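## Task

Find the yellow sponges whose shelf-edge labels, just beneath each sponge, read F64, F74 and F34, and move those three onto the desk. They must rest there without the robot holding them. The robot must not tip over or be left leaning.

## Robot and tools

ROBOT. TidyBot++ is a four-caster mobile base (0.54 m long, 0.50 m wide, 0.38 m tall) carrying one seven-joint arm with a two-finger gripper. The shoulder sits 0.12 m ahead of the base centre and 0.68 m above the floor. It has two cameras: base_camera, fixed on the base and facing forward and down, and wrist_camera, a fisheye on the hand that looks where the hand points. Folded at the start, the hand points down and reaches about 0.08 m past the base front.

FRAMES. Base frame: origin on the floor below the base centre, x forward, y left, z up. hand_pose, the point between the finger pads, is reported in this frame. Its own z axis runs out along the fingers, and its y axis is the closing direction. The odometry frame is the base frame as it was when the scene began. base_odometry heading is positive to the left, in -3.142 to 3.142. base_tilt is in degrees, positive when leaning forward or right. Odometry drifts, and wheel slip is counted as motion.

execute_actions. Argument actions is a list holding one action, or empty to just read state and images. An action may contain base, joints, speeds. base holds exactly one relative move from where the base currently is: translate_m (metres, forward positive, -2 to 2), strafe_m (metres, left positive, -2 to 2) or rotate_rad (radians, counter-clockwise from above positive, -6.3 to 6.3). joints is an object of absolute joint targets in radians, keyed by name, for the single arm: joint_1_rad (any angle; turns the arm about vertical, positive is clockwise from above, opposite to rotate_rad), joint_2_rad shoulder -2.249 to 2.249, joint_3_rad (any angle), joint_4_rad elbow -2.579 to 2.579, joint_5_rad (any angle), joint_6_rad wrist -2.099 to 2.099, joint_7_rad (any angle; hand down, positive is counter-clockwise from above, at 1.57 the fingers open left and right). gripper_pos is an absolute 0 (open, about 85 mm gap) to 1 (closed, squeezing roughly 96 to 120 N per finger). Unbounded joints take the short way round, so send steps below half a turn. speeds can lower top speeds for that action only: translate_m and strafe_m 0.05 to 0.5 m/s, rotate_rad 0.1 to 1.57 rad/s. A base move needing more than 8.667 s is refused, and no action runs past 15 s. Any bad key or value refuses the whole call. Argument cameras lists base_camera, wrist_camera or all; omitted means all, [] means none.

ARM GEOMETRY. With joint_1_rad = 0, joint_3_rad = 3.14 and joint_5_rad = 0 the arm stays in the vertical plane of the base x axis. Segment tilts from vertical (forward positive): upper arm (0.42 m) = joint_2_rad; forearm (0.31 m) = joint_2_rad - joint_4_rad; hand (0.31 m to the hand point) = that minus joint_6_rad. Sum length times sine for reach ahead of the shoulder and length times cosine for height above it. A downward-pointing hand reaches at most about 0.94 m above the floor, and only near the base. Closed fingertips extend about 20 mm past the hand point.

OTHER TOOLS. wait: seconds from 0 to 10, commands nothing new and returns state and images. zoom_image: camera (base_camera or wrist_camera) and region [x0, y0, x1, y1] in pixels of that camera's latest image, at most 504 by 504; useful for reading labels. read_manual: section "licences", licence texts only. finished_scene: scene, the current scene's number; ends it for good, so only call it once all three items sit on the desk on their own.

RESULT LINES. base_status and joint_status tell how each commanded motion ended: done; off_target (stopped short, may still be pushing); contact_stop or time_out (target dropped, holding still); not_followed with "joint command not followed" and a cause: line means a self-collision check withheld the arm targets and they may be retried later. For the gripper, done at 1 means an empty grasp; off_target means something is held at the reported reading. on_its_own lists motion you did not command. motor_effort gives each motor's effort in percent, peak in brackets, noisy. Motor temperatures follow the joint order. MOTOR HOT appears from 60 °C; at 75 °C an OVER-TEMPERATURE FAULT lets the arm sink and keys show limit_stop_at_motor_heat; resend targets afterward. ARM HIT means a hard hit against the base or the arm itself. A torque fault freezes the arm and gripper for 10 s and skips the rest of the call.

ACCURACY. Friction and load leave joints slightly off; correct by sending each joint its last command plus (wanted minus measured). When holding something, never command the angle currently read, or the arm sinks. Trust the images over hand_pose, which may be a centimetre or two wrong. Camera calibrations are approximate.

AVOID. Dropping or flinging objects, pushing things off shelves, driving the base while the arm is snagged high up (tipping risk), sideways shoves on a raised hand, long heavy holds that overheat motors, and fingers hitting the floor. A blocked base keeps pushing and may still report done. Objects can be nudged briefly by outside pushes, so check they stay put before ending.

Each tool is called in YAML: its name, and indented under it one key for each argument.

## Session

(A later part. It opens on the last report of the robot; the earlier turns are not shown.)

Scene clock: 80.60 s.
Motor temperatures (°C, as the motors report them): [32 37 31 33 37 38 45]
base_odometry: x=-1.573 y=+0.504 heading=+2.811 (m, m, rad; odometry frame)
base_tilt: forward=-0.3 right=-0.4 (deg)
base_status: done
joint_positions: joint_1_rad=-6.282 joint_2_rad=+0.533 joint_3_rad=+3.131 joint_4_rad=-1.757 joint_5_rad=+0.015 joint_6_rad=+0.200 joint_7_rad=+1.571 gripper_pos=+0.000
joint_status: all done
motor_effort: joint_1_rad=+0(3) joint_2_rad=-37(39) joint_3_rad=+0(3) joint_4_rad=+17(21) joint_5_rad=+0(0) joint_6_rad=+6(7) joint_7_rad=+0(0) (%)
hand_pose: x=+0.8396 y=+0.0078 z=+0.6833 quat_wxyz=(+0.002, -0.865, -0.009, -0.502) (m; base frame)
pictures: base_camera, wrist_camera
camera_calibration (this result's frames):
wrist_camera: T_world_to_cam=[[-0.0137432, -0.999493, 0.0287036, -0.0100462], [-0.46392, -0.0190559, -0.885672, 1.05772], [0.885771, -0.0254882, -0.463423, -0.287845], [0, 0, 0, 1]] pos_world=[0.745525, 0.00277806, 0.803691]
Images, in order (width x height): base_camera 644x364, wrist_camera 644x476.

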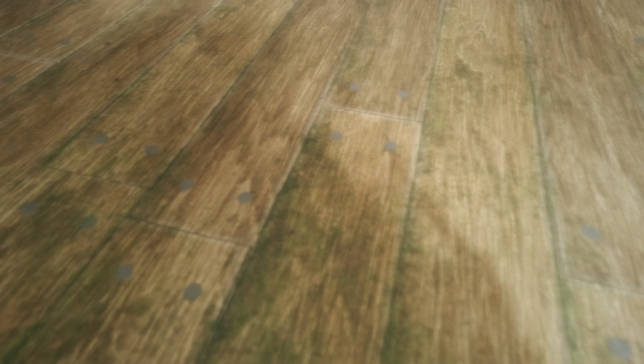

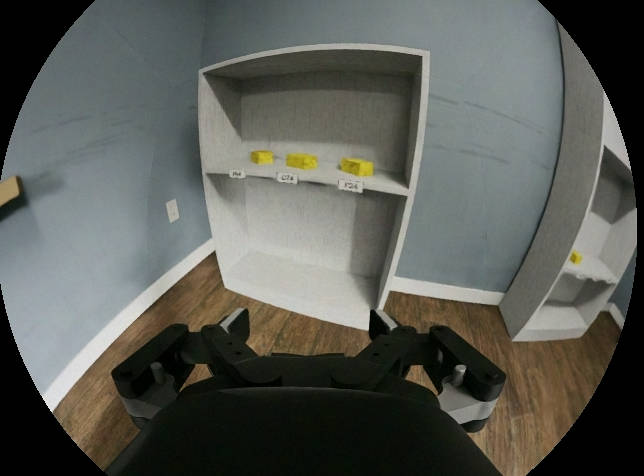

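execute_actions:
  actions:
    - {"base":{"rotate_rad":0.13}}
  cameras: ["wrist_camera"]

execute_actions:
  actions:
    - {"base":{"translate_m":0.5}}
  cameras: ["wrist_camera"]

Scene clock: 82.00 s.
Motor temperatures (°C, as the motors report them): [32 37 31 33 37 38 45]
base_odometry: x=-1.573 y=+0.504 heading=+2.941 (m, m, rad; odometry frame)
base_tilt: forward=-0.3 right=-0.4 (deg)
base_status: done
joint_positions: joint_1_rad=-6.286 joint_2_rad=+0.533 joint_3_rad=+3.125 joint_4_rad=-1.757 joint_5_rad=+0.015 joint_6_rad=+0.200 joint_7_rad=+1.571 gripper_pos=+0.000
joint_status: not commanded
motor_effort: joint_1_rad=+0(5) joint_2_rad=-38(39) joint_3_rad=+0(3) joint_4_rad=+17(17) joint_5_rad=+0(0) joint_6_rad=+6(6) joint_7_rad=+0(0) (%)
hand_pose: x=+0.8394 y=+0.0143 z=+0.6833 quat_wxyz=(+0.006, -0.865, -0.012, -0.502) (m; base frame)
pictures: wrist_camera
camera_calibration (this result's frames):
wrist_camera: T_world_to_cam=[[-0.00476069, -0.999662, 0.0255671, -0.00898031], [-0.463863, -0.0204427, -0.885671, 1.05771], [0.885894, -0.0160761, -0.463609, -0.287605], [0, 0, 0, 1]] pos_world=[0.745376, 0.00802152, 0.803674]
Images, in order (width x height): wrist_camera 644x476.

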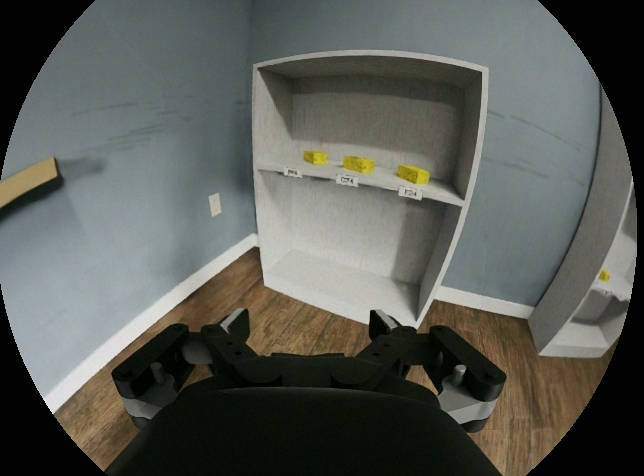

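Scene clock: 84.37 s.
Motor temperatures (°C, as the motors report them): [32 37 31 33 37 38 45]
base_odometry: x=-2.064 y=+0.603 heading=+2.942 (m, m, rad; odometry frame)
base_tilt: forward=-0.3 right=-0.4 (deg)
base_status: done
joint_positions: joint_1_rad=-6.286 joint_2_rad=+0.538 joint_3_rad=+3.125 joint_4_rad=-1.760 joint_5_rad=+0.015 joint_6_rad=+0.201 joint_7_rad=+1.571 gripper_pos=+0.000
joint_status: not commanded
motor_effort: joint_1_rad=+0(1) joint_2_rad=-37(41) joint_3_rad=+0(1) joint_4_rad=+17(19) joint_5_rad=+0(0) joint_6_rad=+6(7) joint_7_rad=+0(0) (%)
hand_pose: x=+0.8382 y=+0.0143 z=+0.6779 quat_wxyz=(+0.006, -0.867, -0.012, -0.499) (m; base frame)
pictures: wrist_camera
camera_calibration (this result's frames):
wrist_camera: T_world_to_cam=[[-0.00452429, -0.999661, 0.0256495, -0.00910404], [-0.470833, -0.0204992, -0.881984, 1.05575], [0.882211, -0.016067, -0.470581, -0.28123], [0, 0, 0, 1]] pos_world=[0.745146, 0.00802262, 0.799049]
Images, in order (width x height): wrist_camera 644x476.

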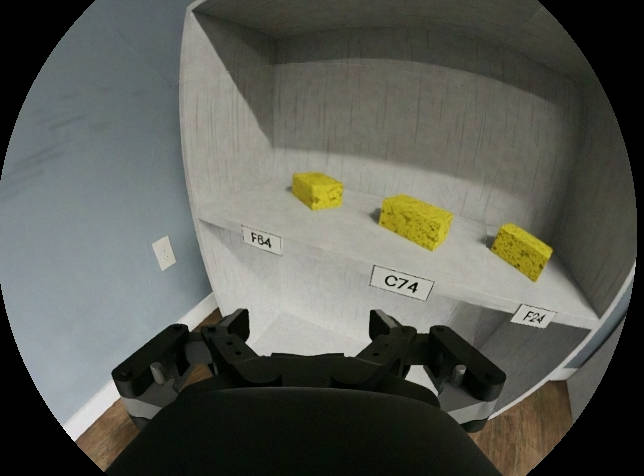

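zoom_image:
  camera: "wrist_camera"
  region: [230, 150, 470, 270]

Region (230, 150, 470, 270) of wrist_camera's 644x476 image, scaled by 2.100.

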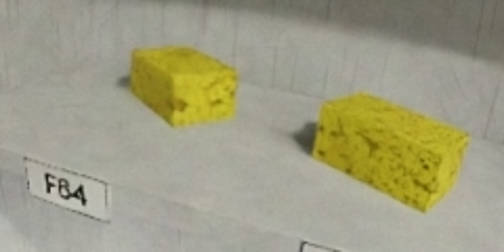

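execute_actions:
  actions:
    - {"base":{"strafe_m":-0.11},"joints":{"joint_2_rad":0.40,"joint_4_rad":-1.715,"joint_5_rad":1.525,"joint_6_rad":0.38,"joint_7_rad":0.305}}
  cameras: []

execute_actions:
  actions:
    - {"base":{"translate_m":0.33}}
  cameras: ["wrist_camera"]

Scene clock: 86.93 s.
Motor temperatures (°C, as the motors report them): [32 37 31 33 37 38 45]
base_odometry: x=-2.042 y=+0.711 heading=+2.942 (m, m, rad; odometry frame)
base_tilt: forward=-0.3 right=-0.4 (deg)
base_status: done
joint_positions: joint_1_rad=-6.278 joint_2_rad=+0.417 joint_3_rad=+3.125 joint_4_rad=-1.734 joint_5_rad=+1.505 joint_6_rad=+0.340 joint_7_rad=+0.315 gripper_pos=+0.000
joint_status: all done
motor_effort: joint_1_rad=+0(4) joint_2_rad=-35(39) joint_3_rad=+0(2) joint_4_rad=+18(19) joint_5_rad=-2(2) joint_6_rad=+1(7) joint_7_rad=+0(0) (%)
hand_pose: x=+0.8002 y=+0.1107 z=+0.7394 quat_wxyz=(+0.093, -0.844, -0.189, -0.493) (m; base frame)
pictures: none
No camera images: the call's "cameras" was empty. Leave "cameras" out to get every camera's image.

Scene clock: 88.93 s.
Motor temperatures (°C, as the motors report them): [32 37 31 33 37 38 45]
base_odometry: x=-2.366 y=+0.776 heading=+2.942 (m, m, rad; odometry frame)
base_tilt: forward=-0.3 right=-0.4 (deg)
base_status: done
joint_positions: joint_1_rad=-6.278 joint_2_rad=+0.414 joint_3_rad=+3.125 joint_4_rad=-1.729 joint_5_rad=+1.505 joint_6_rad=+0.340 joint_7_rad=+0.315 gripper_pos=+0.000
joint_status: not commanded
motor_effort: joint_1_rad=+0(1) joint_2_rad=-35(38) joint_3_rad=+0(1) joint_4_rad=+19(21) joint_5_rad=-3(3) joint_6_rad=+1(1) joint_7_rad=+0(1) (%)
hand_pose: x=+0.8016 y=+0.1108 z=+0.7444 quat_wxyz=(+0.093, -0.842, -0.189, -0.497) (m; base frame)
pictures: wrist_camera
camera_calibration (this result's frames):
wrist_camera: T_world_to_cam=[[0.381472, -0.922744, 0.0549752, -0.254311], [-0.403738, -0.219819, -0.888074, 1.07199], [0.831549, 0.31658, -0.456402, -0.222956], [0, 0, 0, 1]] pos_world=[0.715213, 0.0715622, 0.864226]
Images, in order (width x height): wrist_camera 644x476.

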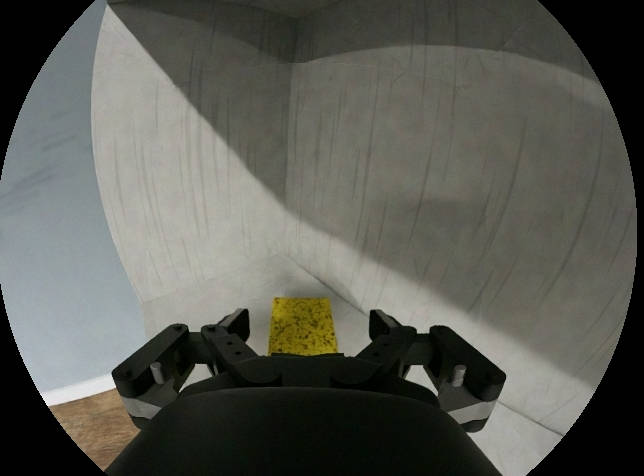

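execute_actions:
  actions:
    - {"joints":{"joint_2_rad":0.52}}
  cameras: ["wrist_camera"]

Scene clock: 90.07 s.
Motor temperatures (°C, as the motors report them): [32 37 31 33 37 38 45]
base_odometry: x=-2.366 y=+0.776 heading=+2.942 (m, m, rad; odometry frame)
base_tilt: forward=-0.3 right=-0.4 (deg)
base_status: not commanded
joint_positions: joint_1_rad=-6.278 joint_2_rad=+0.514 joint_3_rad=+3.125 joint_4_rad=-1.728 joint_5_rad=+1.505 joint_6_rad=+0.340 joint_7_rad=+0.315 gripper_pos=+0.000
joint_status: all done
motor_effort: joint_1_rad=+0(0) joint_2_rad=-37(41) joint_3_rad=+0(0) joint_4_rad=+17(18) joint_5_rad=-2(3) joint_6_rad=+1(2) joint_7_rad=+0(0) (%)
hand_pose: x=+0.8046 y=+0.1108 z=+0.6760 quat_wxyz=(+0.102, -0.866, -0.184, -0.454) (m; base frame)
pictures: wrist_camera
camera_calibration (this result's frames):
wrist_camera: T_world_to_cam=[[0.385024, -0.922765, 0.0161909, -0.228345], [-0.490236, -0.219352, -0.843536, 1.05192], [0.781937, 0.316844, -0.536828, -0.162381], [0, 0, 0, 1]] pos_world=[0.730577, 0.0714804, 0.803856]
Images, in order (width x height): wrist_camera 644x476.

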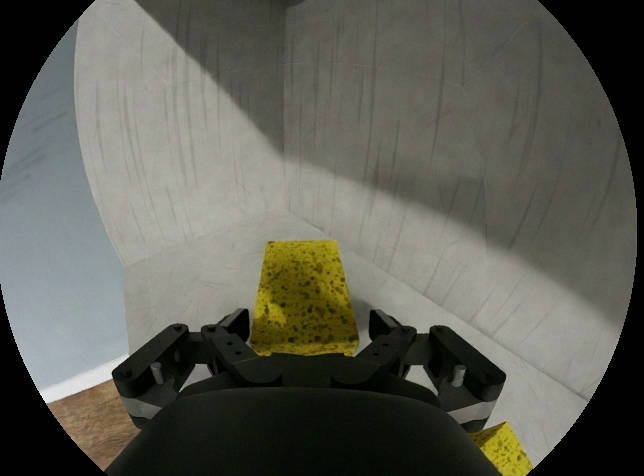

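execute_actions:
  actions:
    - {"joints":{"gripper_pos":1}}
  cameras: []

execute_actions:
  actions:
    - {"joints":{"joint_2_rad":0.39}}
  cameras: []

execute_actions:
  actions:
    - {"base":{"translate_m":-0.9}}
  cameras: []

execute_actions:
  actions:
    - {"base":{"translate_m":-2.0},"joints":{"joint_1_rad":-9.02,"joint_2_rad":0.38,"joint_4_rad":-1.48,"joint_5_rad":-0.02,"joint_6_rad":-0.31,"joint_7_rad":1.59}}
  cameras: ["wrist_camera"]

Scene clock: 91.67 s.
Motor temperatures (°C, as the motors report them): [32 37 31 33 37 38 45]
base_odometry: x=-2.365 y=+0.776 heading=+2.942 (m, m, rad; odometry frame)
base_tilt: forward=-0.3 right=-0.4 (deg)
base_status: not commanded
joint_positions: joint_1_rad=-6.278 joint_2_rad=+0.514 joint_3_rad=+3.125 joint_4_rad=-1.726 joint_5_rad=+1.505 joint_6_rad=+0.341 joint_7_rad=+0.315 gripper_pos=+0.389
joint_status: gripper_pos off_target (ended at +0.389, target +1.000)
motor_effort: joint_1_rad=+0(0) joint_2_rad=-37(39) joint_3_rad=+0(1) joint_4_rad=+18(18) joint_5_rad=-3(3) joint_6_rad=+2(1) joint_7_rad=+0(0) (%)
hand_pose: x=+0.8056 y=+0.1110 z=+0.6776 quat_wxyz=(+0.102, -0.865, -0.185, -0.456) (m; base frame)
pictures: none
No camera images: the call's "cameras" was empty. Leave "cameras" out to get every camera's image.

Scene clock: 92.73 s.
Motor temperatures (°C, as the motors report them): [32 37 31 33 37 38 45]
base_odometry: x=-2.365 y=+0.776 heading=+2.942 (m, m, rad; odometry frame)
base_tilt: forward=-0.2 right=-0.4 (deg)
base_status: not commanded
joint_positions: joint_1_rad=-6.278 joint_2_rad=+0.395 joint_3_rad=+3.125 joint_4_rad=-1.725 joint_5_rad=+1.505 joint_6_rad=+0.341 joint_7_rad=+0.315 gripper_pos=+0.389
joint_status: all done
motor_effort: joint_1_rad=+0(0) joint_2_rad=-35(40) joint_3_rad=-1(1) joint_4_rad=+19(19) joint_5_rad=-3(3) joint_6_rad=+1(2) joint_7_rad=+0(1) (%)
hand_pose: x=+0.8014 y=+0.1110 z=+0.7589 quat_wxyz=(+0.091, -0.836, -0.190, -0.506) (m; base frame)
pictures: none
No camera images: the call's "cameras" was empty. Leave "cameras" out to get every camera's image.

Scene clock: 96.03 s.
Motor temperatures (°C, as the motors report them): [32 37 31 33 37 38 45]
base_odometry: x=-1.483 y=+0.598 heading=+2.942 (m, m, rad; odometry frame)
base_tilt: forward=-0.3 right=-0.4 (deg)
base_status: done
joint_positions: joint_1_rad=-6.280 joint_2_rad=+0.395 joint_3_rad=+3.126 joint_4_rad=-1.725 joint_5_rad=+1.505 joint_6_rad=+0.343 joint_7_rad=+0.315 gripper_pos=+0.389
joint_status: not commanded
motor_effort: joint_1_rad=+0(3) joint_2_rad=-35(38) joint_3_rad=+0(2) joint_4_rad=+19(20) joint_5_rad=-2(3) joint_6_rad=+1(2) joint_7_rad=+0(0) (%)
hand_pose: x=+0.8012 y=+0.1127 z=+0.7598 quat_wxyz=(+0.092, -0.836, -0.192, -0.507) (m; base frame)
pictures: none
No camera images: the call's "cameras" was empty. Leave "cameras" out to get every camera's image.

Scene clock: 101.40 s.
Motor temperatures (°C, as the motors report them): [32 37 31 33 37 38 45]
base_odometry: x=+0.477 y=+0.202 heading=+2.942 (m, m, rad; odometry frame)
base_tilt: forward=-0.3 right=-0.4 (deg)
base_status: done
joint_positions: joint_1_rad=-9.019 joint_2_rad=+0.395 joint_3_rad=+3.126 joint_4_rad=-1.498 joint_5_rad=+0.023 joint_6_rad=-0.269 joint_7_rad=+1.566 gripper_pos=+0.389
joint_status: all done
motor_effort: joint_1_rad=+0(3) joint_2_rad=-36(40) joint_3_rad=+1(2) joint_4_rad=+20(22) joint_5_rad=+0(4) joint_6_rad=+6(5) joint_7_rad=+0(0) (%)
hand_pose: x=-0.5446 y=+0.2750 z=+0.7976 quat_wxyz=(+0.461, -0.167, -0.866, -0.095) (m; base frame)
pictures: wrist_camera
camera_calibration (this result's frames):
wrist_camera: T_world_to_cam=[[0.403739, 0.914129, 0.036928, -0.0707802], [0.494168, -0.183932, -0.849687, 1.0603], [-0.769931, 0.3613, -0.525993, 0.0398156], [0, 0, 0, 1]] pos_world=[-0.464734, 0.24534, 0.924479]
Images, in order (width x height): wrist_camera 644x476.

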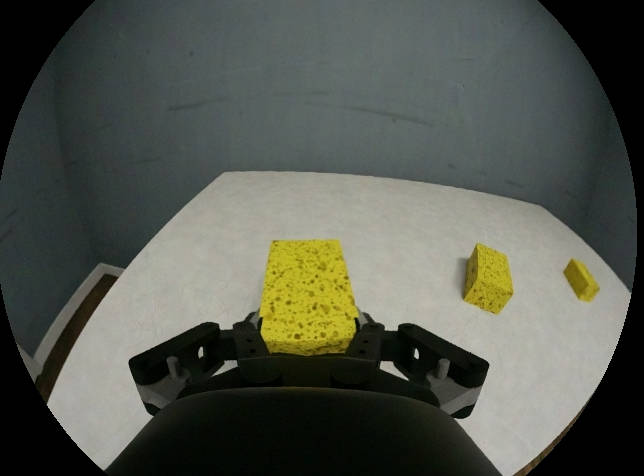

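execute_actions:
  actions:
    - {"joints":{"joint_2_rad":0.50,"joint_4_rad":-1.52,"joint_6_rad":-0.14}}
  cameras: []

Scene clock: 102.70 s.
Motor temperatures (°C, as the motors report them): [32 37 31 33 37 38 45]
base_odometry: x=+0.477 y=+0.202 heading=+2.942 (m, m, rad; odometry frame)
base_tilt: forward=-0.3 right=-0.4 (deg)
base_status: not commanded
joint_positions: joint_1_rad=-9.019 joint_2_rad=+0.482 joint_3_rad=+3.126 joint_4_rad=-1.507 joint_5_rad=+0.023 joint_6_rad=-0.170 joint_7_rad=+1.566 gripper_pos=+0.389
joint_status: all done
motor_effort: joint_1_rad=+0(1) joint_2_rad=-37(41) joint_3_rad=+0(0) joint_4_rad=+19(20) joint_5_rad=+0(1) joint_6_rad=+5(7) joint_7_rad=+0(0) (%)
hand_pose: x=-0.5658 y=+0.2833 z=+0.7546 quat_wxyz=(+0.462, -0.167, -0.866, -0.094) (m; base frame)
pictures: none
No camera images: the call's "cameras" was empty. Leave "cameras" out to get every camera's image.

execute_actions:
  actions:
    - {"joints":{"joint_2_rad":0.48,"gripper_pos":0}}
  cameras: []

execute_actions:
  actions:
    - {"joints":{"joint_2_rad":0.3,"joint_6_rad":-0.4}}
  cameras: ["wrist_camera"]

Scene clock: 103.93 s.
Motor temperatures (°C, as the motors report them): [32 37 31 33 37 38 45]
base_odometry: x=+0.477 y=+0.202 heading=+2.942 (m, m, rad; odometry frame)
base_tilt: forward=-0.4 right=-0.4 (deg)
base_status: not commanded
joint_positions: joint_1_rad=-9.019 joint_2_rad=+0.481 joint_3_rad=+3.126 joint_4_rad=-1.507 joint_5_rad=+0.023 joint_6_rad=-0.170 joint_7_rad=+1.566 gripper_pos=+0.000
joint_status: all done
motor_effort: joint_1_rad=+0(0) joint_2_rad=-39(39) joint_3_rad=+1(0) joint_4_rad=+20(20) joint_5_rad=+0(0) joint_6_rad=+6(6) joint_7_rad=-1(1) (%)
hand_pose: x=-0.5658 y=+0.2832 z=+0.7550 quat_wxyz=(+0.463, -0.167, -0.866, -0.094) (m; base frame)
pictures: none
No camera images: the call's "cameras" was empty. Leave "cameras" out to get every camera's image.

Scene clock: 105.10 s.
Motor temperatures (°C, as the motors report them): [32 37 31 33 37 38 45]
base_odometry: x=+0.477 y=+0.202 heading=+2.942 (m, m, rad; odometry frame)
base_tilt: forward=-0.3 right=-0.4 (deg)
base_status: not commanded
joint_positions: joint_1_rad=-9.019 joint_2_rad=+0.301 joint_3_rad=+3.126 joint_4_rad=-1.507 joint_5_rad=+0.023 joint_6_rad=-0.358 joint_7_rad=+1.566 gripper_pos=+0.000
joint_status: all done
motor_effort: joint_1_rad=+0(0) joint_2_rad=-34(41) joint_3_rad=+1(0) joint_4_rad=+21(21) joint_5_rad=+0(0) joint_6_rad=+6(7) joint_7_rad=+0(0) (%)
hand_pose: x=-0.5162 y=+0.2635 z=+0.8353 quat_wxyz=(+0.459, -0.167, -0.867, -0.096) (m; base frame)
pictures: wrist_camera
camera_calibration (this result's frames):
wrist_camera: T_world_to_cam=[[0.40493, 0.913528, 0.0387104, -0.0738838], [0.49837, -0.185016, -0.846993, 1.07636], [-0.766589, 0.362265, -0.530193, 0.0906736], [0, 0, 0, 1]] pos_world=[-0.437, 0.233792, 0.962607]
Images, in order (width x height): wrist_camera 644x476.

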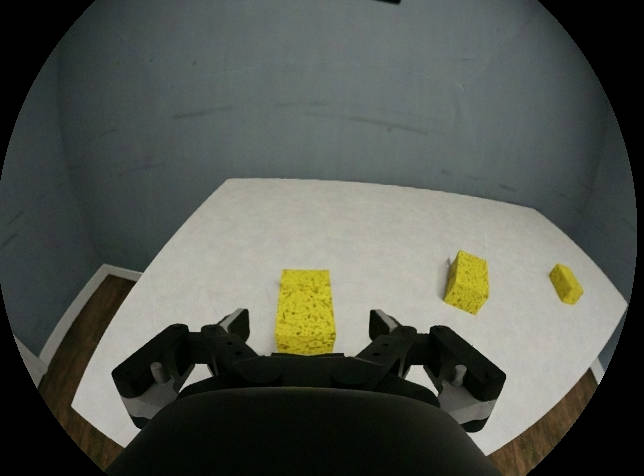

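finished_scene:
  scene: 2

The scene is finished: the task was done.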